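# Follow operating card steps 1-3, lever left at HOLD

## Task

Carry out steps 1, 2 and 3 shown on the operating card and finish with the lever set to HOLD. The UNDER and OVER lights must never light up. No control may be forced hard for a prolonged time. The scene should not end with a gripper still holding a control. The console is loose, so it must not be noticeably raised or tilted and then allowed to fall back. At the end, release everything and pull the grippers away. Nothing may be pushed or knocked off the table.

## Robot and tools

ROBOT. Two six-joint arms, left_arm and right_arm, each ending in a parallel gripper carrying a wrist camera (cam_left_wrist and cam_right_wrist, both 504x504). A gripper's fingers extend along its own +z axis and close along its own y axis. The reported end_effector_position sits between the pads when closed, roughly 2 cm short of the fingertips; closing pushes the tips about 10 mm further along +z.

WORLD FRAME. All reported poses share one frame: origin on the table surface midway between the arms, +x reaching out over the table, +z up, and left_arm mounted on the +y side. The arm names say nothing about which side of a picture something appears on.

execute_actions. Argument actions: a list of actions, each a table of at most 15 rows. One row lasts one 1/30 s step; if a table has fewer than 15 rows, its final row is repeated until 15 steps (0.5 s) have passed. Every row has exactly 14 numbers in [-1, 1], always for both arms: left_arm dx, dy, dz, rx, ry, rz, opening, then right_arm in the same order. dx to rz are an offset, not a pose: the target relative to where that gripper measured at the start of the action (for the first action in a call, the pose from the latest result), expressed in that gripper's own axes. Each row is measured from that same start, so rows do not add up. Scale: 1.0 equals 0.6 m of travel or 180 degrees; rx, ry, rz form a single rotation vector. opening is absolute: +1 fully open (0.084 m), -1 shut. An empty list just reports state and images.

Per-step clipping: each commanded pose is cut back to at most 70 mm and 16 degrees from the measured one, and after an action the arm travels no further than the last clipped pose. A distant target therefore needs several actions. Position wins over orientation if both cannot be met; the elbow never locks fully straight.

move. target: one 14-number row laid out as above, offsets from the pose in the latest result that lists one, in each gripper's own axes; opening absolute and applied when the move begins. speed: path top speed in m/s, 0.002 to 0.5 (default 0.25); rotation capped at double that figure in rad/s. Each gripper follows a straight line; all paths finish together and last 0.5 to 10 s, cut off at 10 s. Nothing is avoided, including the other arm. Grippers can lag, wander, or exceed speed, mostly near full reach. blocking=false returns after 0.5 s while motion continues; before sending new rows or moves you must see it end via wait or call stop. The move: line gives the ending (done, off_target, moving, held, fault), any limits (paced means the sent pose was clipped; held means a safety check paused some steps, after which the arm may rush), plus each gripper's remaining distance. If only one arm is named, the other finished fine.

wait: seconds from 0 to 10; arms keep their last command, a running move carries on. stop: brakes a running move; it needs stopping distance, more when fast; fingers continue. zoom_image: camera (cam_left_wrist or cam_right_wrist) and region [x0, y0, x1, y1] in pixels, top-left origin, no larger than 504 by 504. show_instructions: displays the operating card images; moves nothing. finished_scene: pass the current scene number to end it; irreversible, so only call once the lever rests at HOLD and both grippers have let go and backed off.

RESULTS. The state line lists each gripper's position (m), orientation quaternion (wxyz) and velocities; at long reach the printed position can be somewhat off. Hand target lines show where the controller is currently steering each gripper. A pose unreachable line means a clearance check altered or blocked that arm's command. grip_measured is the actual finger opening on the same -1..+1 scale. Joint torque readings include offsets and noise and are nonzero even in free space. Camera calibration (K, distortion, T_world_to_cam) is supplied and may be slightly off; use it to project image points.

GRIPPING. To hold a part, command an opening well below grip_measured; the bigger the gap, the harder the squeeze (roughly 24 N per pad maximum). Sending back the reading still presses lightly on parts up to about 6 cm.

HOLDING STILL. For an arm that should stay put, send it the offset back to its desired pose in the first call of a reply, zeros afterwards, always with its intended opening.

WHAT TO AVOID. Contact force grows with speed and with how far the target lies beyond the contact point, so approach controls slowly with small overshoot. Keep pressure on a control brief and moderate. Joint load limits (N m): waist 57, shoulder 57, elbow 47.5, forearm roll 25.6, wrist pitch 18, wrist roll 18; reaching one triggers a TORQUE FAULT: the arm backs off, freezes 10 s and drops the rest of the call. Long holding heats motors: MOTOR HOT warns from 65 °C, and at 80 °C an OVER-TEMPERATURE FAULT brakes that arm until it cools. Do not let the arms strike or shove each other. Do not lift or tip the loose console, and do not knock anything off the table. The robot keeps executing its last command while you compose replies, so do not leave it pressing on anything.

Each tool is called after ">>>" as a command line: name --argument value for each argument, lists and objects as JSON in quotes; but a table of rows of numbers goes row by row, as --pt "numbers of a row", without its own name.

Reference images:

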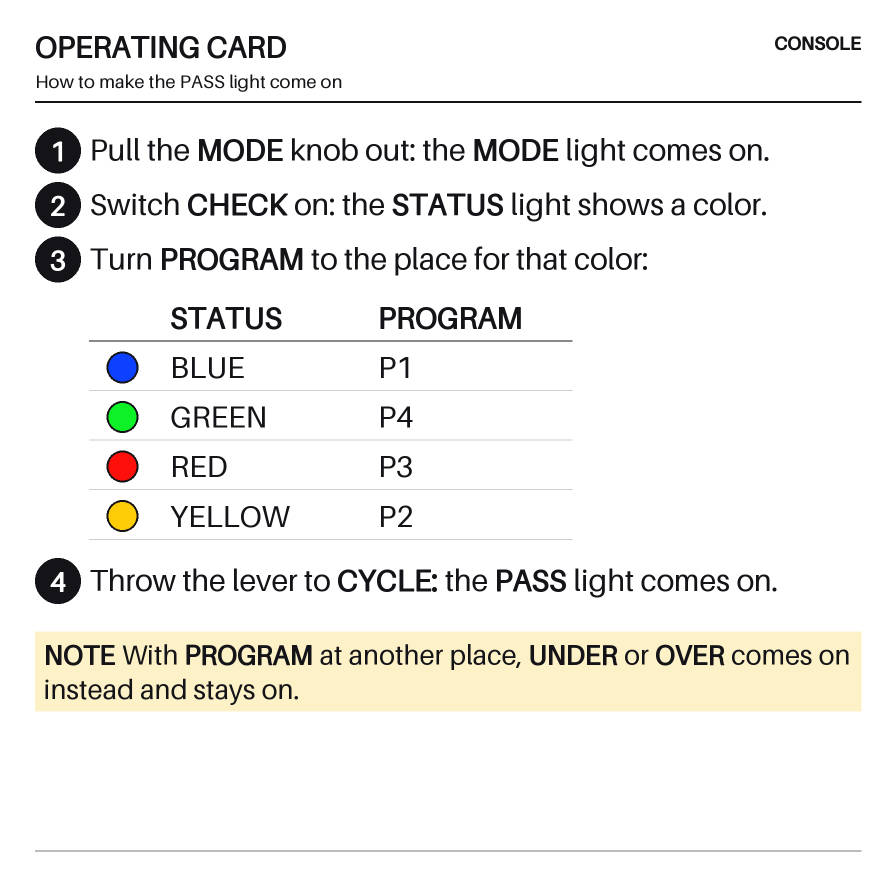

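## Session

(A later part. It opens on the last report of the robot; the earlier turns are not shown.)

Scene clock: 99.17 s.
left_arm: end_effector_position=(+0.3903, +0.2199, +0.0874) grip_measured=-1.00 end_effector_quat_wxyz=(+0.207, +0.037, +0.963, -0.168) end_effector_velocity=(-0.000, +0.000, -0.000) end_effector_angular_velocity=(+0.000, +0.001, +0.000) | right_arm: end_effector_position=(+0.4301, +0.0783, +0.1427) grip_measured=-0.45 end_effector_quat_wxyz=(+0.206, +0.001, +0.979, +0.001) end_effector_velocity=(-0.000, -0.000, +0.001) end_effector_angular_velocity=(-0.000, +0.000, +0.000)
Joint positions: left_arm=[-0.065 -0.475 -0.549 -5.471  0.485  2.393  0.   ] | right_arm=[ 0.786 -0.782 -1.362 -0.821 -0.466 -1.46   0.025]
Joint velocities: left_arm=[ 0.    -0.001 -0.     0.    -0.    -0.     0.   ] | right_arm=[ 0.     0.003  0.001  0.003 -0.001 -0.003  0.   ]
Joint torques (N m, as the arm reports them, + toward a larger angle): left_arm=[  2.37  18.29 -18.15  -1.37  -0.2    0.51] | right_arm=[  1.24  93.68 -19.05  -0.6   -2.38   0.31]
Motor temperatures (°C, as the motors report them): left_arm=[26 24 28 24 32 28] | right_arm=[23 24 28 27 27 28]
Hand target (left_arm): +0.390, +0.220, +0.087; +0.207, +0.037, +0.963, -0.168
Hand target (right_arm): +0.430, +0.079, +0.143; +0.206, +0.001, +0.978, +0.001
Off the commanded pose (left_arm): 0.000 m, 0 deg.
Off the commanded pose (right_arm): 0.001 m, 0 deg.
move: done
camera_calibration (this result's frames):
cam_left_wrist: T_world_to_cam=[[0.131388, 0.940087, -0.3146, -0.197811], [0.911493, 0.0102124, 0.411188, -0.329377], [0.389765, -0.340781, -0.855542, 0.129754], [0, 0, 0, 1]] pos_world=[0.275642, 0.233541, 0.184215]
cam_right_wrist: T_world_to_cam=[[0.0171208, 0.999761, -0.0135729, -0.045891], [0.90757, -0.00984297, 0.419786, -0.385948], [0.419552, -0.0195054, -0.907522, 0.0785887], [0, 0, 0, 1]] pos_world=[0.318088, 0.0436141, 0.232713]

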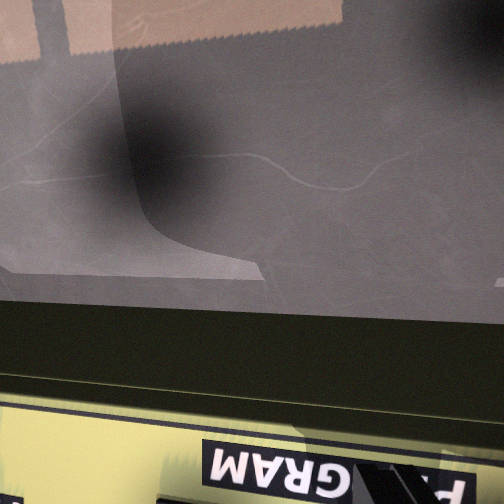

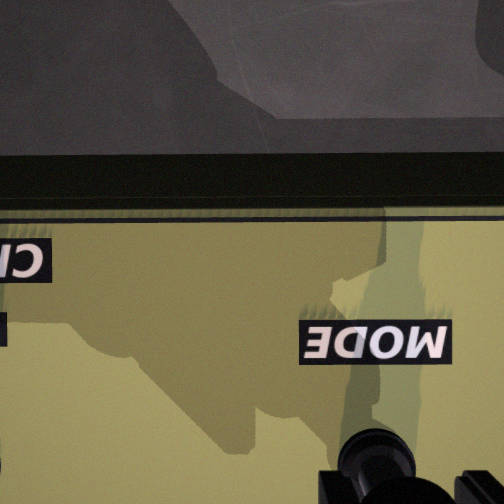

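End stop reached. Relax and release.

>>> move --target '[0,0,0,0,0,0,-1, 0,0,0.003,0,0,0,-0.8]' --speed 0.006

>>> move --target '[0,0,0,0,0,0,-1, 0,0,0,0,0,0,0.2]'

>>> move --target '[0,0,0,0,0,0,-1, 0,0,-0.07,0,0,0,0.2]' --speed 0.1

Scene clock: 103.70 s.
left_arm: end_effector_position=(+0.3903, +0.2199, +0.0874) grip_measured=-1.00 end_effector_quat_wxyz=(+0.207, +0.037, +0.963, -0.168) end_effector_velocity=(+0.000, +0.000, +0.001) end_effector_angular_velocity=(+0.000, -0.001, +0.000) | right_arm: end_effector_position=(+0.4308, +0.0785, +0.1419) grip_measured=-0.45 end_effector_quat_wxyz=(+0.206, +0.001, +0.978, +0.001) end_effector_velocity=(+0.001, -0.000, -0.003) end_effector_angular_velocity=(+0.002, +0.002, +0.001)
Joint positions: left_arm=[-0.065 -0.475 -0.549 -5.471  0.485  2.393  0.   ] | right_arm=[ 0.785 -0.785 -1.364 -0.824 -0.466 -1.458  0.025]
Joint velocities: left_arm=[ 0.     0.002  0.001  0.    -0.     0.     0.   ] | right_arm=[-0.002 -0.005 -0.001 -0.003  0.006  0.002  0.   ]
Joint torques (N m, as the arm reports them, + toward a larger angle): left_arm=[  0.03  17.45 -17.59  -2.11   0.08   0.63] | right_arm=[ -4.05  71.67 -20.7   -3.44   0.26   0.33]
Motor temperatures (°C, as the motors report them): left_arm=[26 24 28 24 32 28] | right_arm=[23 24 28 27 27 28]
Hand target (left_arm): +0.390, +0.220, +0.087; +0.207, +0.037, +0.963, -0.168
Hand target (right_arm): +0.431, +0.078, +0.141; +0.206, +0.001, +0.979, +0.001
Off the commanded pose (left_arm): 0.000 m, 0 deg.
Off the commanded pose (right_arm): 0.001 m, 0 deg.
move: done
camera_calibration (this result's frames):
cam_left_wrist: T_world_to_cam=[[0.131365, 0.940096, -0.314585, -0.197814], [0.9115, 0.0102217, 0.411173, -0.329386], [0.389757, -0.340758, -0.855554, 0.129745], [0, 0, 0, 1]] pos_world=[0.275652, 0.233543, 0.184209]
cam_right_wrist: T_world_to_cam=[[0.0172748, 0.99976, -0.0134478, -0.0461995], [0.907265, -0.0100212, 0.42044, -0.386227], [0.420204, -0.0194637, -0.907221, 0.0772186], [0, 0, 0, 1]] pos_world=[0.318761, 0.043821, 0.231818]

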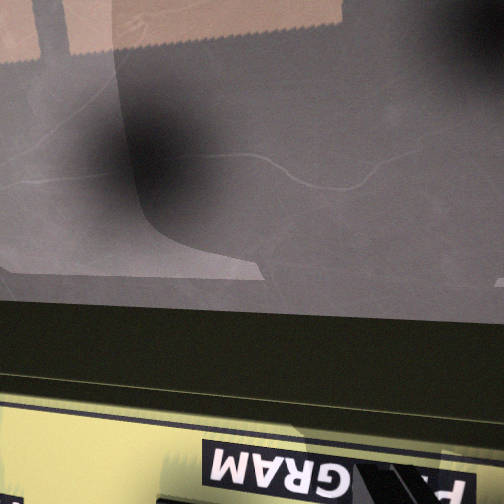

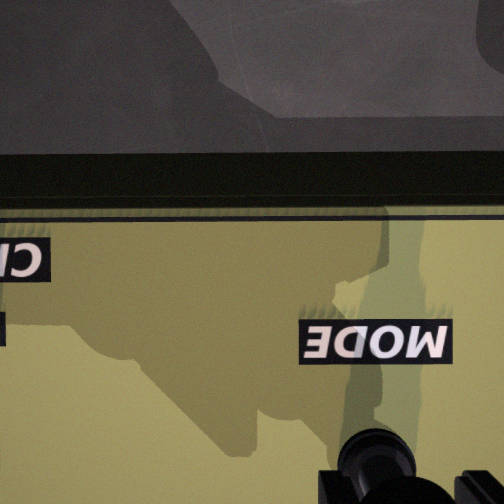

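Scene clock: 104.30 s.
left_arm: end_effector_position=(+0.3903, +0.2199, +0.0874) grip_measured=-1.00 end_effector_quat_wxyz=(+0.207, +0.037, +0.963, -0.168) end_effector_velocity=(+0.000, +0.000, +0.000) end_effector_angular_velocity=(+0.000, -0.000, +0.001) | right_arm: end_effector_position=(+0.4309, +0.0786, +0.1420) grip_measured=+0.19 end_effector_quat_wxyz=(+0.206, +0.001, +0.978, +0.001) end_effector_velocity=(+0.001, -0.001, -0.000) end_effector_angular_velocity=(-0.000, -0.000, -0.002)
Joint positions: left_arm=[-0.065 -0.475 -0.549 -5.471  0.485  2.393  0.   ] | right_arm=[ 0.785 -0.785 -1.364 -0.824 -0.466 -1.458  0.052]
Joint velocities: left_arm=[ 0.  0.  0. -0. -0. -0.  0.] | right_arm=[-0.001 -0.    -0.     0.    -0.     0.     0.   ]
Joint torques (N m, as the arm reports them, + toward a larger angle): left_arm=[  1.7   17.89 -18.58  -1.92   0.13   0.53] | right_arm=[ -0.41  66.89 -14.88  -0.76  -0.21   0.39]
Motor temperatures (°C, as the motors report them): left_arm=[26 24 28 24 32 28] | right_arm=[23 24 28 27 27 28]
Hand target (left_arm): +0.390, +0.220, +0.087; +0.207, +0.037, +0.963, -0.168
Hand target (right_arm): +0.431, +0.079, +0.142; +0.206, +0.001, +0.978, +0.001
Off the commanded pose (left_arm): 0.000 m, 0 deg.
Off the commanded pose (right_arm): 0.000 m, 0 deg.
move: done
camera_calibration (this result's frames):
cam_left_wrist: T_world_to_cam=[[0.131363, 0.940097, -0.314581, -0.197814], [0.911515, 0.0102098, 0.411141, -0.329366], [0.389724, -0.340754, -0.855571, 0.129757], [0, 0, 0, 1]] pos_world=[0.275638, 0.233542, 0.184204]
cam_right_wrist: T_world_to_cam=[[0.0172876, 0.999762, -0.0133198, -0.0462546], [0.907227, -0.010085, 0.42052, -0.386302], [0.420285, -0.0193539, -0.907186, 0.0772018], [0, 0, 0, 1]] pos_world=[0.318817, 0.0438419, 0.231868]

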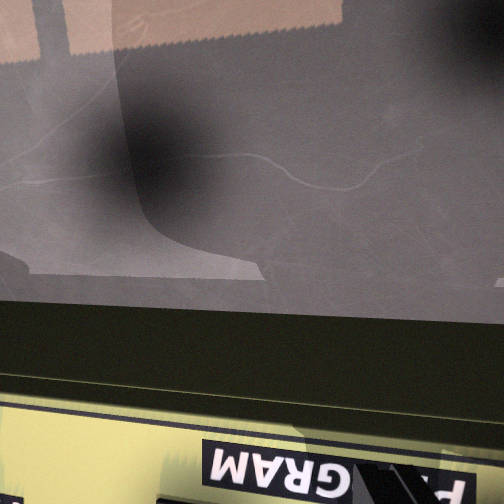

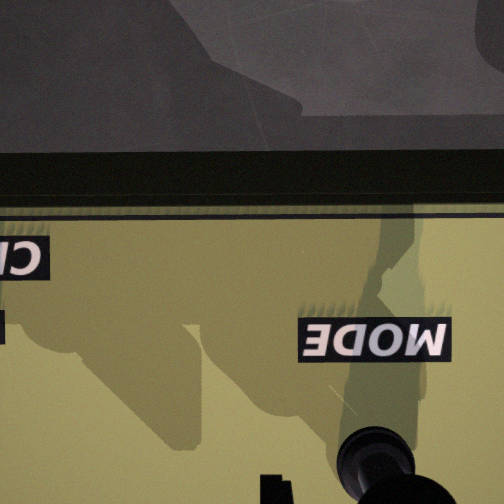

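Scene clock: 105.27 s.
left_arm: end_effector_position=(+0.3903, +0.2199, +0.0874) grip_measured=-1.00 end_effector_quat_wxyz=(+0.207, +0.037, +0.963, -0.168) end_effector_velocity=(+0.001, +0.000, +0.000) end_effector_angular_velocity=(-0.000, -0.001, +0.002) | right_arm: end_effector_position=(+0.4141, +0.0785, +0.1801) grip_measured=+0.19 end_effector_quat_wxyz=(+0.207, +0.001, +0.978, +0.001) end_effector_velocity=(-0.000, +0.000, +0.003) end_effector_angular_velocity=(+0.001, -0.001, +0.000)
Joint positions: left_arm=[-0.065 -0.475 -0.549 -5.471  0.485  2.393  0.   ] | right_arm=[ 0.807 -0.707 -1.334 -0.758 -0.509 -1.512  0.052]
Joint velocities: left_arm=[ 0.001 -0.    -0.001 -0.001 -0.    -0.     0.   ] | right_arm=[ 0.001  0.005  0.001  0.003 -0.003 -0.004 -0.   ]
Joint torques (N m, as the arm reports them, + toward a larger angle): left_arm=[  0.73  17.35 -18.37  -1.14   0.2    0.61] | right_arm=[ -1.24  63.96 -15.75  -0.4   -0.14   0.3 ]
Motor temperatures (°C, as the motors report them): left_arm=[26 24 28 24 32 28] | right_arm=[23 24 28 27 27 28]
Hand target (left_arm): +0.390, +0.220, +0.087; +0.207, +0.037, +0.963, -0.168
Hand target (right_arm): +0.414, +0.079, +0.180; +0.207, +0.001, +0.978, +0.001
Off the commanded pose (left_arm): 0.000 m, 0 deg.
Off the commanded pose (right_arm): 0.000 m, 0 deg.
move: done
camera_calibration (this result's frames):
cam_left_wrist: T_world_to_cam=[[0.131363, 0.940097, -0.314581, -0.197814], [0.911515, 0.0102096, 0.411141, -0.329366], [0.389724, -0.340754, -0.855571, 0.129757], [0, 0, 0, 1]] pos_world=[0.275638, 0.233542, 0.184204]
cam_right_wrist: T_world_to_cam=[[0.0173865, 0.999758, -0.0134794, -0.0454451], [0.907132, -0.0101032, 0.420725, -0.387098], [0.420487, -0.0195426, -0.907088, 0.118758], [0, 0, 0, 1]] pos_world=[0.302003, 0.043844, 0.269974]

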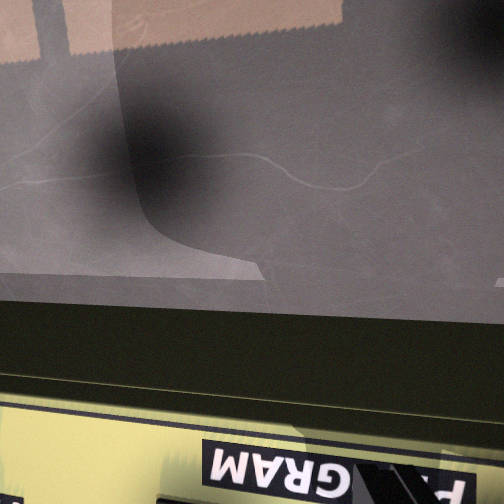

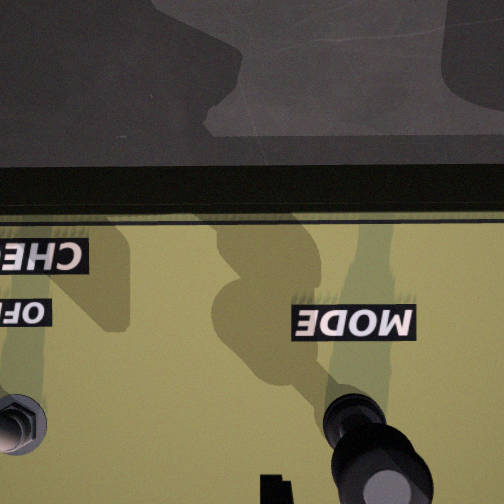

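>>> move --target '[0,0,0,0,0,0,-1, 0.075,-0.201,0,0,0,0,-1]' --speed 0.15

>>> move --target '[0,0,0,0,0,0,-1, 0,0,0.088,0,0,0,-1]' --speed 0.08

>>> move --target '[0,0,0,0,0,0,-1, -0.055,0,0,0,0,0,-1]' --speed 0.02

Scene clock: 113.87 s.
left_arm: end_effector_position=(+0.3903, +0.2199, +0.0874) grip_measured=-1.00 end_effector_quat_wxyz=(+0.207, +0.037, +0.963, -0.168) end_effector_velocity=(+0.001, -0.000, +0.001) end_effector_angular_velocity=(+0.000, -0.002, -0.000) | right_arm: end_effector_position=(+0.3722, -0.0416, +0.1618) grip_measured=-1.00 end_effector_quat_wxyz=(+0.205, +0.001, +0.979, +0.001) end_effector_velocity=(-0.001, -0.003, -0.001) end_effector_angular_velocity=(+0.001, -0.007, +0.000)
Joint positions: left_arm=[-0.065 -0.475 -0.549 -5.471  0.485  2.393  0.   ] | right_arm=[ 0.742 -0.496 -0.937 -1.085 -0.368 -1.214  0.   ]
Joint velocities: left_arm=[-0.     0.001 -0.001 -0.    -0.     0.     0.   ] | right_arm=[ 0.     0.004  0.013 -0.041  0.002  0.041  0.   ]
Joint torques (N m, as the arm reports them, + toward a larger angle): left_arm=[  0.62  17.7  -17.85  -1.27   0.02   0.54] | right_arm=[ -2.58  51.18 -13.47  -0.17  -0.3    0.3 ]
Motor temperatures (°C, as the motors report them): left_arm=[26 24 28 24 32 28] | right_arm=[23 24 28 27 27 28]
Hand target (left_arm): +0.390, +0.220, +0.087; +0.207, +0.037, +0.963, -0.168
Hand target (right_arm): +0.372, -0.042, +0.162; +0.206, +0.001, +0.979, +0.001
Off the commanded pose (left_arm): 0.000 m, 0 deg.
Off the commanded pose (right_arm): 0.001 m, 0 deg.
move: done
camera_calibration (this result's frames):
cam_left_wrist: T_world_to_cam=[[0.131363, 0.940097, -0.314581, -0.197814], [0.911515, 0.0102098, 0.411141, -0.329366], [0.389724, -0.340754, -0.855571, 0.129757], [0, 0, 0, 1]] pos_world=[0.275638, 0.233542, 0.184204]
cam_right_wrist: T_world_to_cam=[[0.0171153, 0.999757, -0.013862, 0.075334], [0.908193, -0.00974598, 0.418438, -0.342593], [0.418201, -0.0197511, -0.90814, 0.118437], [0, 0, 0, 1]] pos_world=[0.260321, -0.0763154, 0.251955]

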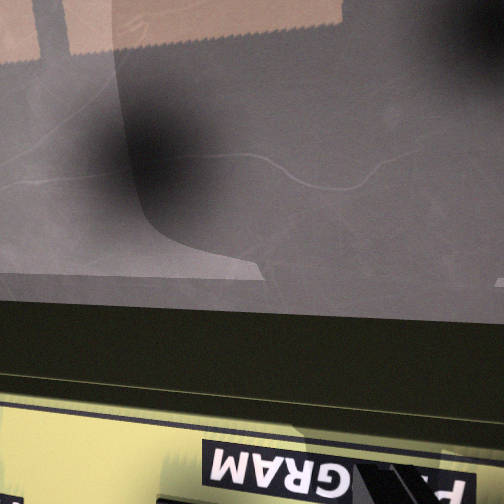

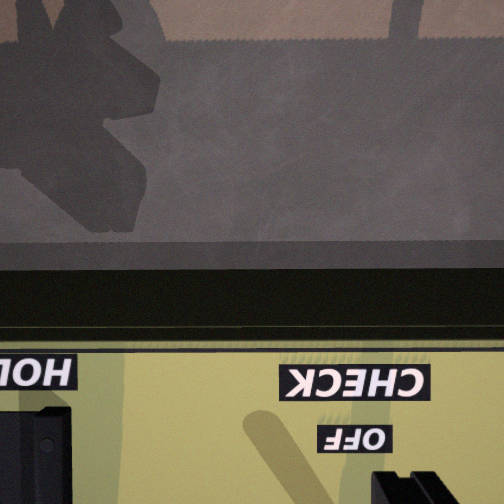

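Scene clock: 115.03 s.
left_arm: end_effector_position=(+0.3903, +0.2199, +0.0874) grip_measured=-1.00 end_effector_quat_wxyz=(+0.207, +0.037, +0.963, -0.168) end_effector_velocity=(+0.000, -0.000, +0.000) end_effector_angular_velocity=(+0.000, -0.001, -0.001) | right_arm: end_effector_position=(+0.3932, -0.0417, +0.1137) grip_measured=-1.00 end_effector_quat_wxyz=(+0.205, +0.001, +0.979, +0.000) end_effector_velocity=(+0.001, +0.000, -0.002) end_effector_angular_velocity=(+0.002, -0.004, +0.000)
Joint positions: left_arm=[-0.065 -0.475 -0.549 -5.471  0.485  2.393  0.   ] | right_arm=[ 0.709 -0.614 -0.977 -1.298 -0.327 -1.019  0.   ]
Joint velocities: left_arm=[-0.     0.     0.     0.    -0.     0.001  0.   ] | right_arm=[-0.001 -0.005 -0.    -0.028  0.001  0.028  0.   ]
Joint torques (N m, as the arm reports them, + toward a larger angle): left_arm=[  1.72  18.24 -18.86  -1.43   0.01   0.37] | right_arm=[ -2.45  55.67 -13.2   -1.56  -0.66   0.18]
Motor temperatures (°C, as the motors report them): left_arm=[26 24 28 24 32 28] | right_arm=[23 24 28 27 27 28]
Hand target (left_arm): +0.390, +0.220, +0.087; +0.207, +0.037, +0.963, -0.168
Hand target (right_arm): +0.393, -0.042, +0.113; +0.205, +0.001, +0.979, +0.001
Off the commanded pose (left_arm): 0.000 m, 0 deg.
Off the commanded pose (right_arm): 0.000 m, 0 deg.
move: done
camera_calibration (this result's frames):
cam_left_wrist: T_world_to_cam=[[0.131362, 0.940097, -0.314581, -0.197814], [0.911515, 0.0102099, 0.411141, -0.329366], [0.389724, -0.340754, -0.855571, 0.129757], [0, 0, 0, 1]] pos_world=[0.275638, 0.233542, 0.184204]
cam_right_wrist: T_world_to_cam=[[0.0171502, 0.999752, -0.0141752, 0.0743894], [0.9087, -0.00967097, 0.417339, -0.34159], [0.417098, -0.0200384, -0.908641, 0.0664744], [0, 0, 0, 1]] pos_world=[0.281401, -0.0763425, 0.204015]

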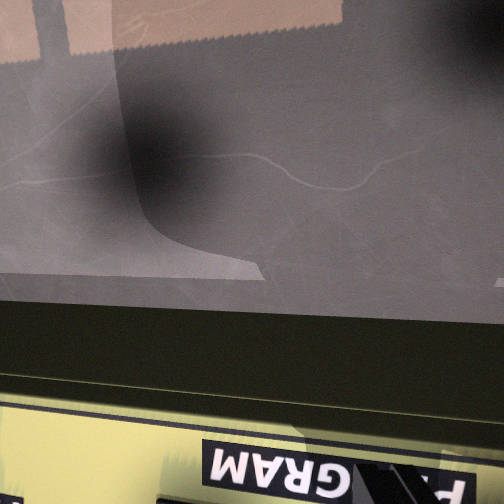

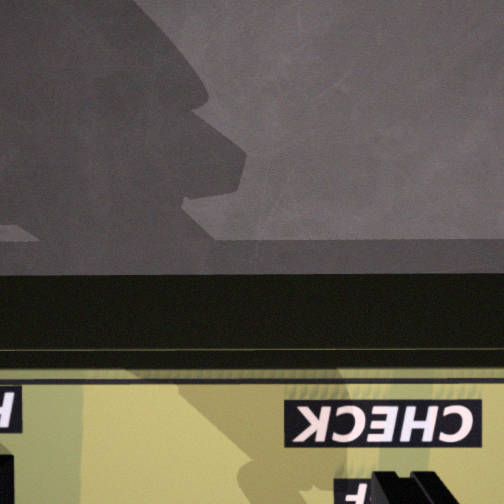

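Scene clock: 116.93 s.
left_arm: end_effector_position=(+0.3903, +0.2199, +0.0874) grip_measured=-1.00 end_effector_quat_wxyz=(+0.207, +0.037, +0.963, -0.168) end_effector_velocity=(-0.001, +0.000, -0.000) end_effector_angular_velocity=(+0.000, +0.001, +0.000) | right_arm: end_effector_position=(+0.4209, -0.0416, +0.1253) grip_measured=-1.00 end_effector_quat_wxyz=(+0.203, -0.000, +0.979, +0.001) end_effector_velocity=(+0.005, -0.000, +0.002) end_effector_angular_velocity=(-0.002, +0.001, -0.002)
Joint positions: left_arm=[-0.065 -0.475 -0.549 -5.471  0.485  2.393  0.   ] | right_arm=[ 0.668 -0.623 -1.032 -1.186 -0.324 -1.178  0.   ]
Joint velocities: left_arm=[ 0.     0.     0.001  0.    -0.     0.     0.   ] | right_arm=[-0.007 -0.003 -0.011  0.024 -0.002 -0.031  0.   ]
Joint torques (N m, as the arm reports them, + toward a larger angle): left_arm=[  0.86  18.56 -17.86  -1.01   0.35   0.3 ] | right_arm=[-17.25  65.06 -26.2   -5.18  -5.04   0.44]
Motor temperatures (°C, as the motors report them): left_arm=[26 24 28 24 32 28] | right_arm=[23 24 28 27 27 28]
Hand target (left_arm): +0.390, +0.220, +0.087; +0.207, +0.037, +0.963, -0.168
Hand target (right_arm): +0.423, -0.042, +0.127; +0.205, +0.001, +0.979, +0.000
Off the commanded pose (left_arm): 0.000 m, 0 deg.
Off the commanded pose (right_arm): 0.003 m, 0 deg.
move: done
camera_calibration (this result's frames):
cam_left_wrist: T_world_to_cam=[[0.131382, 0.940088, -0.3146, -0.197812], [0.911476, 0.0102338, 0.411227, -0.329415], [0.389809, -0.340778, -0.855523, 0.129726], [0, 0, 0, 1]] pos_world=[0.275674, 0.233539, 0.184216]
cam_right_wrist: T_world_to_cam=[[0.0149156, 0.999798, -0.0135079, 0.0748791], [0.909952, -0.00797319, 0.414637, -0.371744], [0.414446, -0.018476, -0.909886, 0.0667241], [0, 0, 0, 1]] pos_world=[0.309498, -0.0765952, 0.215862]

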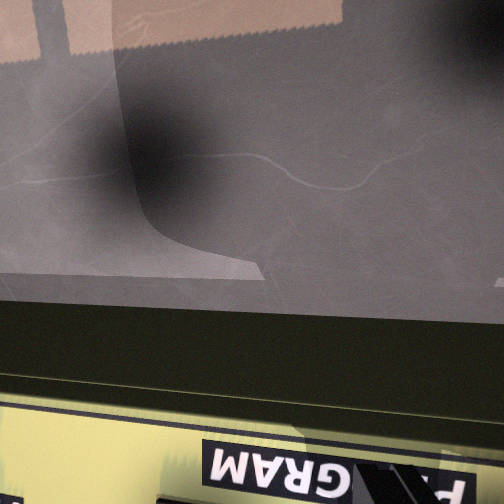

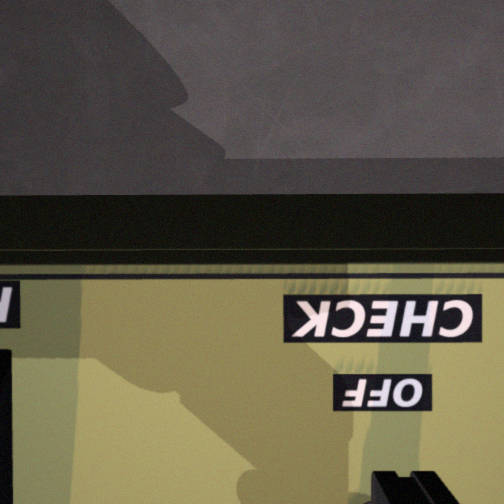

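Strong resistance — likely at the end stop. Back off and look.

>>> move --target '[0,0,0,0,0,0,-1, 0.015,0,0,0,0,0,-1]' --speed 0.03

>>> move --target '[0,0,-0.1,0,0,0,-1, -0.1,-0.05,-0.55,0,0,0,-1]'

Scene clock: 121.93 s.
left_arm: end_effector_position=(+0.3903, +0.2199, +0.0874) grip_measured=-1.00 end_effector_quat_wxyz=(+0.207, +0.037, +0.963, -0.168) end_effector_velocity=(-0.001, +0.000, -0.001) end_effector_angular_velocity=(+0.000, +0.003, +0.000) | right_arm: end_effector_position=(+0.4129, -0.0416, +0.1218) grip_measured=-1.00 end_effector_quat_wxyz=(+0.203, -0.000, +0.979, +0.001) end_effector_velocity=(-0.002, -0.001, -0.002) end_effector_angular_velocity=(-0.000, +0.001, -0.001)
Joint positions: left_arm=[-0.065 -0.475 -0.549 -5.471  0.485  2.393  0.   ] | right_arm=[ 0.679 -0.62  -1.016 -1.217 -0.323 -1.135  0.   ]
Joint velocities: left_arm=[ 0.    -0.003  0.001 -0.001  0.     0.001  0.   ] | right_arm=[ 0.001  0.     0.005 -0.009  0.001  0.012  0.   ]
Joint torques (N m, as the arm reports them, + toward a larger angle): left_arm=[ -0.07  33.75 -10.26   0.58   0.44   0.63] | right_arm=[ -1.35  56.71 -12.75  -1.43  -0.29   0.31]
Motor temperatures (°C, as the motors report them): left_arm=[26 24 28 24 32 28] | right_arm=[23 24 28 28 27 28]
Hand target (left_arm): +0.390, +0.220, +0.087; +0.207, +0.037, +0.963, -0.168
Hand target (right_arm): +0.413, -0.042, +0.122; +0.203, -0.000, +0.979, +0.001
Off the commanded pose (left_arm): 0.000 m, 0 deg.
Off the commanded pose (right_arm): 0.000 m, 0 deg.
move: done
camera_calibration (this result's frames):
cam_left_wrist: T_world_to_cam=[[0.13136, 0.940097, -0.314581, -0.197814], [0.911509, 0.0102171, 0.411153, -0.329378], [0.389738, -0.340753, -0.855565, 0.129749], [0, 0, 0, 1]] pos_world=[0.275648, 0.233542, 0.184205]
cam_right_wrist: T_world_to_cam=[[0.0149717, 0.999797, -0.0134935, 0.0748711], [0.910004, -0.00803254, 0.414523, -0.362993], [0.41433, -0.0184853, -0.909939, 0.0669865], [0, 0, 0, 1]] pos_world=[0.30145, -0.0765334, 0.212433]

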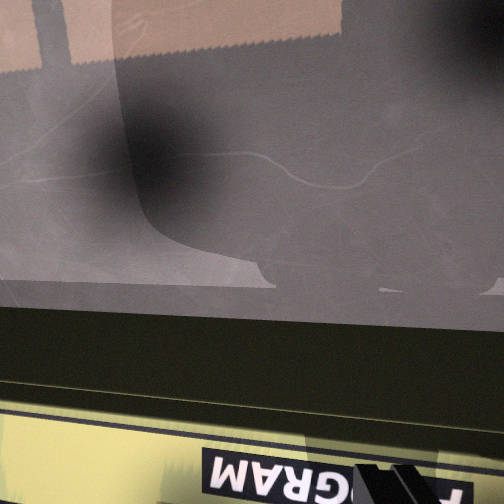

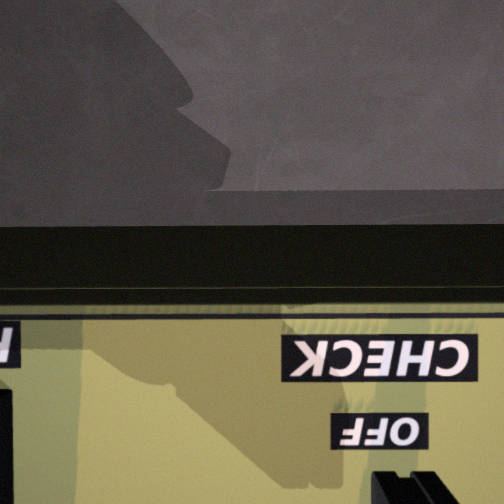

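Scene clock: 123.97 s.
left_arm: end_effector_position=(+0.3673, +0.2401, +0.1391) grip_measured=-1.00 end_effector_quat_wxyz=(+0.207, +0.037, +0.963, -0.168) end_effector_velocity=(-0.001, +0.000, -0.000) end_effector_angular_velocity=(-0.001, +0.003, +0.000) | right_arm: end_effector_position=(+0.3372, -0.0718, +0.4481) grip_measured=-1.00 end_effector_quat_wxyz=(+0.205, +0.000, +0.979, +0.000) end_effector_velocity=(+0.000, -0.000, +0.002) end_effector_angular_velocity=(-0.001, +0.001, -0.001)
Joint positions: left_arm=[-0.005 -0.283 -0.474 -5.206  0.423  2.165  0.   ] | right_arm=[ 0.762 -0.035 -1.086 -0.445 -0.846 -1.944  0.   ]
Joint velocities: left_arm=[ 0.001  0.001  0.002  0.005 -0.    -0.005  0.   ] | right_arm=[-0.     0.001 -0.004  0.002 -0.006 -0.003  0.   ]
Joint torques (N m, as the arm reports them, + toward a larger angle): left_arm=[  2.17  28.46 -10.96   0.61   0.44   0.51] | right_arm=[ -2.13  34.58 -18.18  -0.98   0.35   0.2 ]
Motor temperatures (°C, as the motors report them): left_arm=[26 24 28 24 32 28] | right_arm=[23 24 28 28 27 28]
Hand target (left_arm): +0.367, +0.240, +0.139; +0.207, +0.037, +0.963, -0.168
Hand target (right_arm): +0.337, -0.072, +0.448; +0.205, +0.000, +0.979, +0.001
Off the commanded pose (left_arm): 0.000 m, 0 deg.
Off the commanded pose (right_arm): 0.001 m, 0 deg.
move: done
camera_calibration (this result's frames):
cam_left_wrist: T_world_to_cam=[[0.131384, 0.940007, -0.314842, -0.197555], [0.911522, 0.0102973, 0.411122, -0.329846], [0.389699, -0.341, -0.855484, 0.189908], [0, 0, 0, 1]] pos_world=[0.252611, 0.253858, 0.235872]
cam_right_wrist: T_world_to_cam=[[0.0162886, 0.999764, -0.0143997, 0.110609], [0.908632, -0.00879044, 0.417505, -0.430558], [0.41728, -0.0198846, -0.908561, 0.392963], [0, 0, 0, 1]] pos_world=[0.225442, -0.106554, 0.538384]

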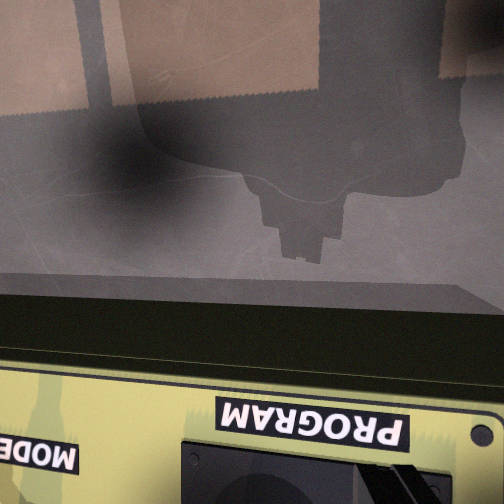

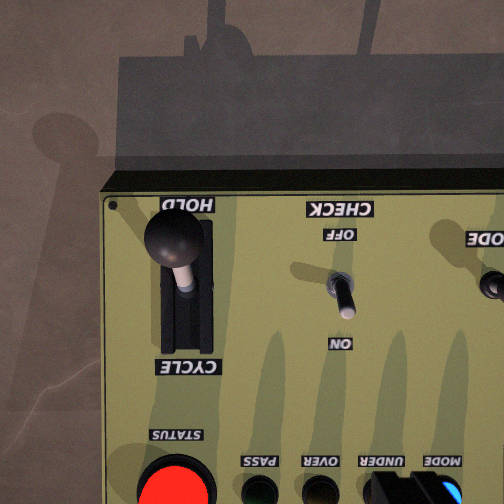

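>>> move --target '[0.05,0.212,-0.392,0,0,0,-1, 0.057,0.4517,0.4627,0,0,0,0.5]'

Scene clock: 137.90 s.
left_arm: end_effector_position=(+0.2670, +0.4399, +0.2899) grip_measured=-1.00 end_effector_quat_wxyz=(+0.207, +0.037, +0.963, -0.168) end_effector_velocity=(-0.000, +0.001, +0.002) end_effector_angular_velocity=(+0.001, -0.001, +0.000) | right_arm: end_effector_position=(+0.4167, +0.1992, +0.1803) grip_measured=+0.49 end_effector_quat_wxyz=(+0.205, +0.000, +0.979, +0.001) end_effector_velocity=(-0.000, +0.002, -0.002) end_effector_angular_velocity=(-0.003, +0.003, -0.001)
Joint positions: left_arm=[ 0.685  0.135 -0.508 -3.965  0.772  1.47   0.   ] | right_arm=[ 0.895 -0.953 -1.761 -0.585 -0.686 -1.639  0.065]
Joint velocities: left_arm=[ 0.003  0.002 -0.002  0.003  0.003 -0.002  0.   ] | right_arm=[ 0.001 -0.009 -0.011  0.006 -0.006 -0.005  0.   ]
Joint torques (N m, as the arm reports them, + toward a larger angle): left_arm=[  0.8   17.   -15.61  -0.41   0.3    0.51] | right_arm=[ -0.48  74.58 -16.87  -0.61  -0.06   0.35]
Motor temperatures (°C, as the motors report them): left_arm=[26 24 28 24 32 28] | right_arm=[23 24 28 28 27 28]
Hand target (left_arm): +0.267, +0.440, +0.290; +0.207, +0.037, +0.963, -0.168
Hand target (right_arm): +0.417, +0.199, +0.180; +0.204, +0.000, +0.979, +0.001
Off the commanded pose (left_arm): 0.001 m, 0 deg.
Off the commanded pose (right_arm): 0.001 m, 0 deg.
move: done
camera_calibration (this result's frames):
cam_left_wrist: T_world_to_cam=[[0.131952, 0.939645, -0.315684, -0.324378], [0.91133, 0.0102882, 0.411549, -0.30256], [0.389957, -0.341997, -0.854969, 0.426346], [0, 0, 0, 1]] pos_world=[0.152278, 0.453722, 0.38663]
cam_right_wrist: T_world_to_cam=[[0.0155453, 0.99979, -0.0133651, -0.165374], [0.90893, -0.00856007, 0.41686, -0.38861], [0.416658, -0.0186281, -0.908873, 0.121908], [0, 0, 0, 1]] pos_world=[0.304997, 0.164284, 0.270584]

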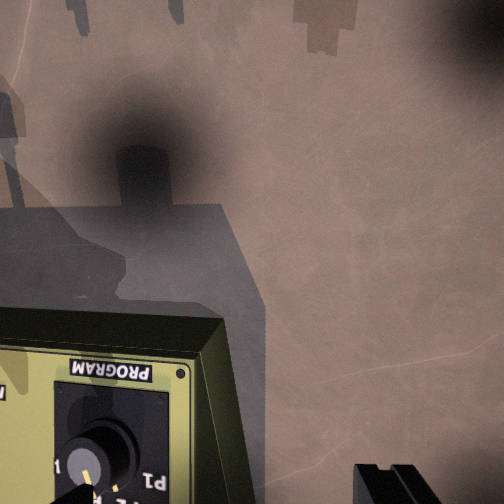

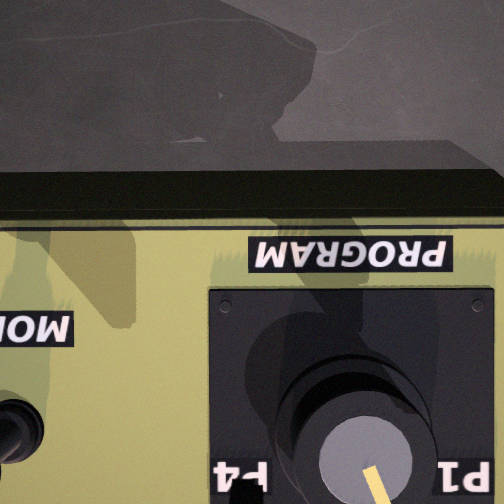

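>>> move --target '[0,0,0,0,0,0,-1, -0.002,-0.0015,0.108,0,0,0,0.5]' --speed 0.06

>>> move --target '[0,0,0,0,0,0,-1, 0,0,0,0,0,0,-0.4]' --speed 0.06

Scene clock: 147.53 s.
left_arm: end_effector_position=(+0.2670, +0.4399, +0.2899) grip_measured=-1.00 end_effector_quat_wxyz=(+0.207, +0.037, +0.963, -0.168) end_effector_velocity=(-0.000, -0.000, -0.001) end_effector_angular_velocity=(-0.001, +0.001, +0.000) | right_arm: end_effector_position=(+0.4434, +0.1984, +0.1217) grip_measured=+0.49 end_effector_quat_wxyz=(+0.204, +0.000, +0.979, +0.001) end_effector_velocity=(+0.001, -0.001, -0.003) end_effector_angular_velocity=(-0.001, +0.002, -0.002)
Joint positions: left_arm=[ 0.685  0.135 -0.508 -3.965  0.772  1.47   0.   ] | right_arm=[ 0.863 -1.064 -1.818 -0.623 -0.628 -1.619  0.065]
Joint velocities: left_arm=[ 0.    -0.     0.001  0.    -0.     0.     0.   ] | right_arm=[-0.002 -0.004 -0.002  0.     0.001  0.    -0.   ]
Joint torques (N m, as the arm reports them, + toward a larger angle): left_arm=[  0.97  17.93 -15.73  -0.58   0.32   0.58] | right_arm=[ -0.29  78.21 -17.05  -0.91  -0.02   0.23]
Motor temperatures (°C, as the motors report them): left_arm=[26 24 28 24 32 28] | right_arm=[23 24 28 27 27 28]
Hand target (left_arm): +0.267, +0.440, +0.290; +0.207, +0.037, +0.963, -0.168
Hand target (right_arm): +0.444, +0.198, +0.121; +0.204, +0.000, +0.979, +0.001
Off the commanded pose (left_arm): 0.000 m, 0 deg.
Off the commanded pose (right_arm): 0.000 m, 0 deg.
move: done
camera_calibration (this result's frames):
cam_left_wrist: T_world_to_cam=[[0.131953, 0.939645, -0.315683, -0.324379], [0.91133, 0.0102878, 0.411549, -0.30256], [0.389957, -0.341997, -0.854969, 0.426347], [0, 0, 0, 1]] pos_world=[0.152277, 0.453723, 0.386631]
cam_right_wrist: T_world_to_cam=[[0.0153848, 0.999794, -0.013209, -0.165677], [0.908985, -0.00848152, 0.416742, -0.388537], [0.416544, -0.0184182, -0.908929, 0.0575024], [0, 0, 0, 1]] pos_world=[0.331771, 0.163407, 0.211997]

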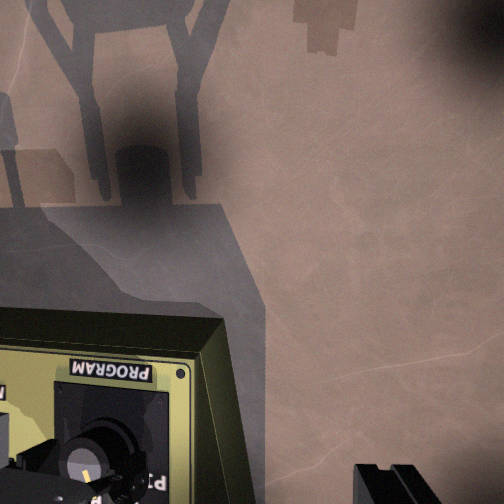

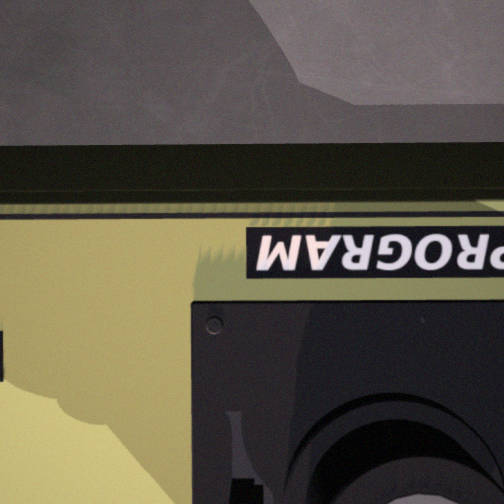

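Scene clock: 148.03 s.
left_arm: end_effector_position=(+0.2670, +0.4399, +0.2899) grip_measured=-1.00 end_effector_quat_wxyz=(+0.207, +0.037, +0.963, -0.168) end_effector_velocity=(-0.000, +0.000, -0.000) end_effector_angular_velocity=(-0.000, +0.000, +0.000) | right_arm: end_effector_position=(+0.4434, +0.1982, +0.1217) grip_measured=-0.01 end_effector_quat_wxyz=(+0.204, +0.000, +0.979, +0.001) end_effector_velocity=(-0.000, +0.000, -0.000) end_effector_angular_velocity=(+0.001, +0.001, -0.001)
Joint positions: left_arm=[ 0.685  0.135 -0.508 -3.965  0.772  1.47   0.   ] | right_arm=[ 0.863 -1.064 -1.818 -0.623 -0.629 -1.619  0.044]
Joint velocities: left_arm=[ 0.    -0.001 -0.     0.     0.    -0.     0.   ] | right_arm=[ 0.    -0.     0.     0.001  0.001  0.001 -0.   ]
Joint torques (N m, as the arm reports them, + toward a larger angle): left_arm=[  0.77  17.08 -16.67  -0.41   0.21   0.67] | right_arm=[ -1.32  77.36 -17.29  -1.17   1.45   0.24]
Motor temperatures (°C, as the motors report them): left_arm=[26 24 28 24 32 28] | right_arm=[23 24 28 27 27 28]
Hand target (left_arm): +0.267, +0.440, +0.290; +0.207, +0.037, +0.963, -0.168
Hand target (right_arm): +0.443, +0.198, +0.122; +0.204, +0.000, +0.979, +0.001
Off the commanded pose (left_arm): 0.000 m, 0 deg.
Off the commanded pose (right_arm): 0.000 m, 0 deg.
move: done
camera_calibration (this result's frames):
cam_left_wrist: T_world_to_cam=[[0.131952, 0.939645, -0.315683, -0.324379], [0.91133, 0.0102878, 0.411549, -0.30256], [0.389957, -0.341996, -0.854969, 0.426347], [0, 0, 0, 1]] pos_world=[0.152277, 0.453723, 0.386631]
cam_right_wrist: T_world_to_cam=[[0.0156736, 0.999782, -0.0138007, -0.165537], [0.909004, -0.00849843, 0.416702, -0.38855], [0.416494, -0.0190761, -0.908939, 0.0576445], [0, 0, 0, 1]] pos_world=[0.331779, 0.163299, 0.21202]

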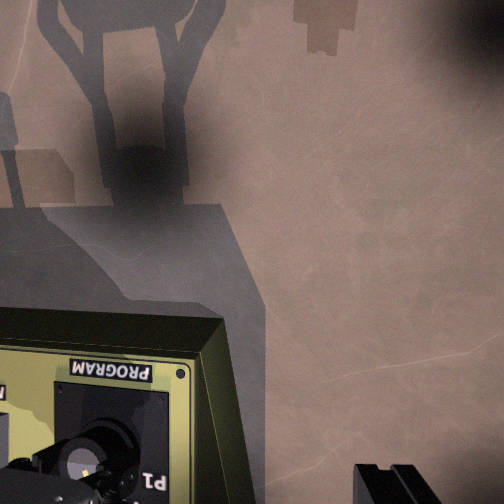

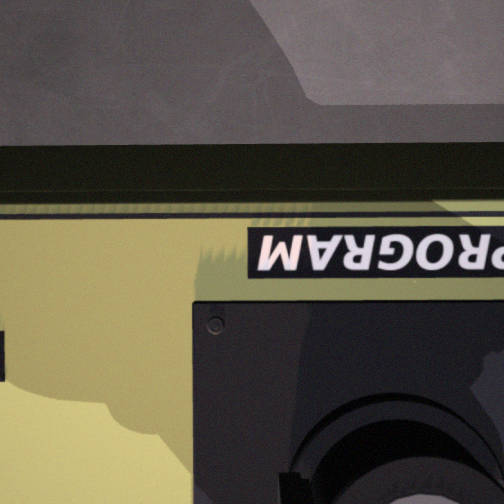

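>>> move --target '[0,0,0,0,0,0,-1, 0,0,0,0,0,0.25,-0.6]' --speed 0.2

>>> move --target '[0,0,0,0,0,0,-1, 0,0,0,0,0,0,0.5]'

>>> move --target '[0,0,0,0,0,0,-1, 0,0,-0.3,0,0,0,0.5]'

Scene clock: 153.47 s.
left_arm: end_effector_position=(+0.2670, +0.4399, +0.2899) grip_measured=-1.00 end_effector_quat_wxyz=(+0.207, +0.037, +0.963, -0.168) end_effector_velocity=(+0.000, +0.000, -0.000) end_effector_angular_velocity=(-0.001, +0.001, +0.001) | right_arm: end_effector_position=(+0.4432, +0.1962, +0.1215) grip_measured=-0.01 end_effector_quat_wxyz=(+0.190, +0.375, +0.904, +0.075) end_effector_velocity=(+0.001, +0.000, +0.000) end_effector_angular_velocity=(+0.006, -0.005, -0.011)
Joint positions: left_arm=[ 0.685  0.135 -0.508 -3.965  0.772  1.47   0.   ] | right_arm=[ 0.863 -1.064 -1.818 -0.622 -0.637 -0.837  0.044]
Joint velocities: left_arm=[ 0.    -0.001 -0.    -0.    -0.    -0.     0.   ] | right_arm=[ 0.001  0.001  0.002 -0.01   0.003  0.021  0.001]
Joint torques (N m, as the arm reports them, + toward a larger angle): left_arm=[  0.68  16.23 -15.9    0.27   0.09   0.57] | right_arm=[ -8.83  78.2  -25.15  -5.86   8.06   0.19]
Motor temperatures (°C, as the motors report them): left_arm=[26 24 28 24 32 28] | right_arm=[23 24 28 28 27 28]
Hand target (left_arm): +0.267, +0.440, +0.290; +0.207, +0.037, +0.963, -0.168
Hand target (right_arm): +0.443, +0.198, +0.122; +0.189, +0.375, +0.904, +0.079
Off the commanded pose (left_arm): 0.000 m, 0 deg.
Off the commanded pose (right_arm): 0.002 m, 0 deg.
move: done
camera_calibration (this result's frames):
cam_left_wrist: T_world_to_cam=[[0.131952, 0.939645, -0.315683, -0.324379], [0.91133, 0.0102878, 0.411549, -0.30256], [0.389957, -0.341996, -0.854969, 0.426347], [0, 0, 0, 1]] pos_world=[0.152277, 0.453723, 0.386631]
cam_right_wrist: T_world_to_cam=[[0.663035, 0.701507, 0.261291, -0.425415], [0.634493, -0.711858, 0.301127, -0.114605], [0.397244, -0.0338701, -0.917088, 0.0699927], [0, 0, 0, 1]] pos_world=[0.326976, 0.21922, 0.209857]

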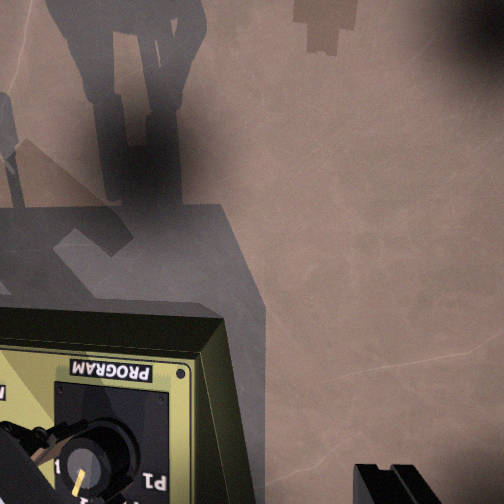

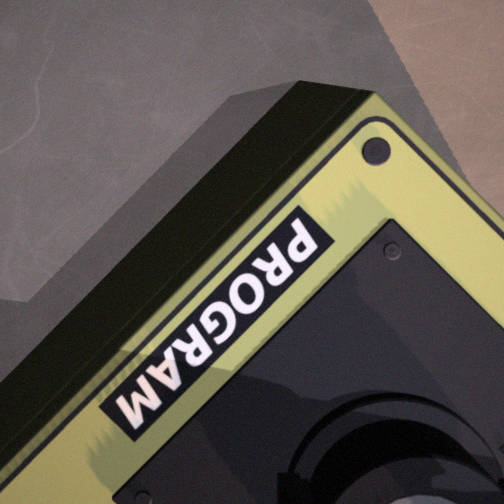

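Scene clock: 154.07 s.
left_arm: end_effector_position=(+0.2670, +0.4399, +0.2899) grip_measured=-1.00 end_effector_quat_wxyz=(+0.207, +0.037, +0.963, -0.168) end_effector_velocity=(+0.001, +0.001, +0.001) end_effector_angular_velocity=(+0.002, -0.002, +0.000) | right_arm: end_effector_position=(+0.4433, +0.1964, +0.1216) grip_measured=+0.49 end_effector_quat_wxyz=(+0.190, +0.375, +0.904, +0.075) end_effector_velocity=(-0.001, -0.001, -0.001) end_effector_angular_velocity=(-0.006, +0.002, -0.001)
Joint positions: left_arm=[ 0.685  0.135 -0.508 -3.965  0.772  1.47   0.   ] | right_arm=[ 0.863 -1.064 -1.819 -0.622 -0.637 -0.836  0.065]
Joint velocities: left_arm=[-0.     0.001 -0.002  0.    -0.    -0.     0.   ] | right_arm=[ 0.001 -0.001  0.002  0.    -0.004 -0.     0.   ]
Joint torques (N m, as the arm reports them, + toward a larger angle): left_arm=[  1.24  17.42 -16.27   0.62   0.03   0.42] | right_arm=[ -2.34  78.36 -17.36  -0.49  -0.05   0.15]
Motor temperatures (°C, as the motors report them): left_arm=[26 24 28 24 32 28] | right_arm=[23 24 28 28 27 28]
Hand target (left_arm): +0.267, +0.440, +0.290; +0.207, +0.037, +0.963, -0.168
Hand target (right_arm): +0.443, +0.196, +0.122; +0.190, +0.375, +0.904, +0.075
Off the commanded pose (left_arm): 0.000 m, 0 deg.
Off the commanded pose (right_arm): 0.000 m, 0 deg.
move: done
camera_calibration (this result's frames):
cam_left_wrist: T_world_to_cam=[[0.131952, 0.939645, -0.315683, -0.324379], [0.91133, 0.0102878, 0.411549, -0.30256], [0.389957, -0.341996, -0.854969, 0.426347], [0, 0, 0, 1]] pos_world=[0.152277, 0.453723, 0.386631]
cam_right_wrist: T_world_to_cam=[[0.662868, 0.701452, 0.261861, -0.425624], [0.634549, -0.711941, 0.300812, -0.114569], [0.397435, -0.0332354, -0.917028, 0.0698362], [0, 0, 0, 1]] pos_world=[0.327077, 0.21931, 0.20996]

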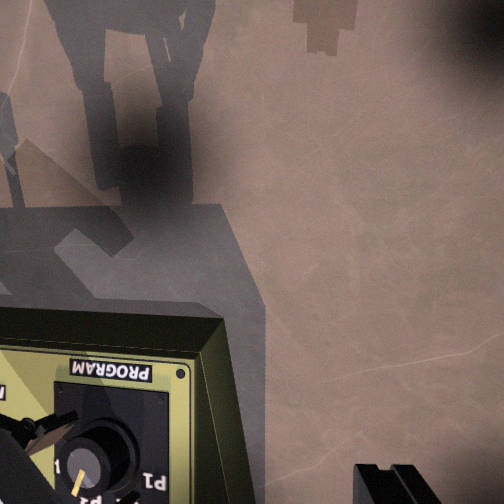

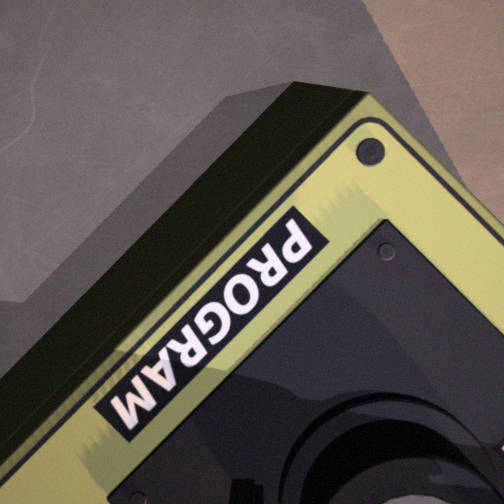

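Scene clock: 155.47 s.
left_arm: end_effector_position=(+0.2670, +0.4399, +0.2899) grip_measured=-1.00 end_effector_quat_wxyz=(+0.207, +0.037, +0.963, -0.168) end_effector_velocity=(+0.000, +0.001, +0.001) end_effector_angular_velocity=(+0.002, -0.002, +0.000) | right_arm: end_effector_position=(+0.3720, +0.1977, +0.2864) grip_measured=+0.49 end_effector_quat_wxyz=(+0.190, +0.375, +0.904, +0.075) end_effector_velocity=(-0.000, +0.000, +0.002) end_effector_angular_velocity=(+0.001, -0.001, -0.000)
Joint positions: left_arm=[ 0.685  0.135 -0.508 -3.965  0.772  1.47   0.   ] | right_arm=[ 0.951 -0.788 -1.732 -0.513 -0.832 -0.904  0.065]
Joint velocities: left_arm=[ 0.     0.002 -0.001 -0.     0.    -0.     0.   ] | right_arm=[ 0.001  0.003 -0.     0.001 -0.002 -0.001 -0.   ]
Joint torques (N m, as the arm reports them, + toward a larger angle): left_arm=[ -0.12  18.18 -16.01  -0.19   0.16   0.71] | right_arm=[ -2.15  72.06 -18.12  -0.31   0.13   0.43]
Motor temperatures (°C, as the motors report them): left_arm=[26 24 28 24 32 28] | right_arm=[23 24 28 28 27 28]
Hand target (left_arm): +0.267, +0.440, +0.290; +0.207, +0.037, +0.963, -0.168
Hand target (right_arm): +0.372, +0.198, +0.287; +0.190, +0.375, +0.904, +0.075
Off the commanded pose (left_arm): 0.000 m, 0 deg.
Off the commanded pose (right_arm): 0.001 m, 0 deg.
move: done
camera_calibration (this result's frames):
cam_left_wrist: T_world_to_cam=[[0.131952, 0.939645, -0.315683, -0.324379], [0.91133, 0.0102879, 0.411549, -0.30256], [0.389957, -0.341996, -0.854969, 0.426347], [0, 0, 0, 1]] pos_world=[0.152277, 0.453723, 0.386631]
cam_right_wrist: T_world_to_cam=[[0.663091, 0.701203, 0.261964, -0.422483], [0.634043, -0.712164, 0.301351, -0.11785], [0.39787, -0.0337262, -0.916822, 0.249177], [0, 0, 0, 1]] pos_world=[0.255727, 0.220721, 0.374641]

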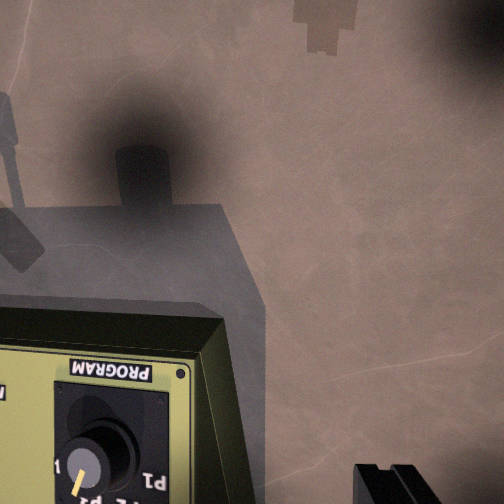

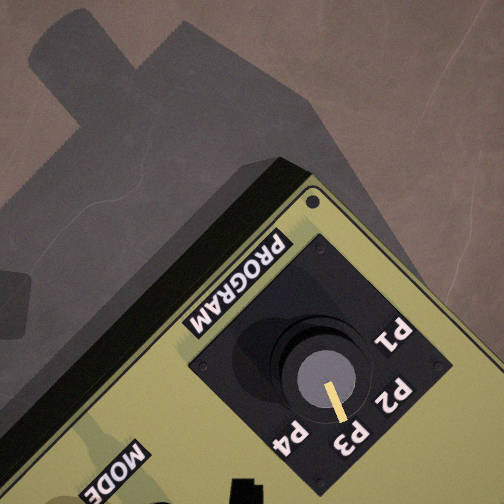

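>>> finished_scene --scene 1

The scene is finished: the task was done.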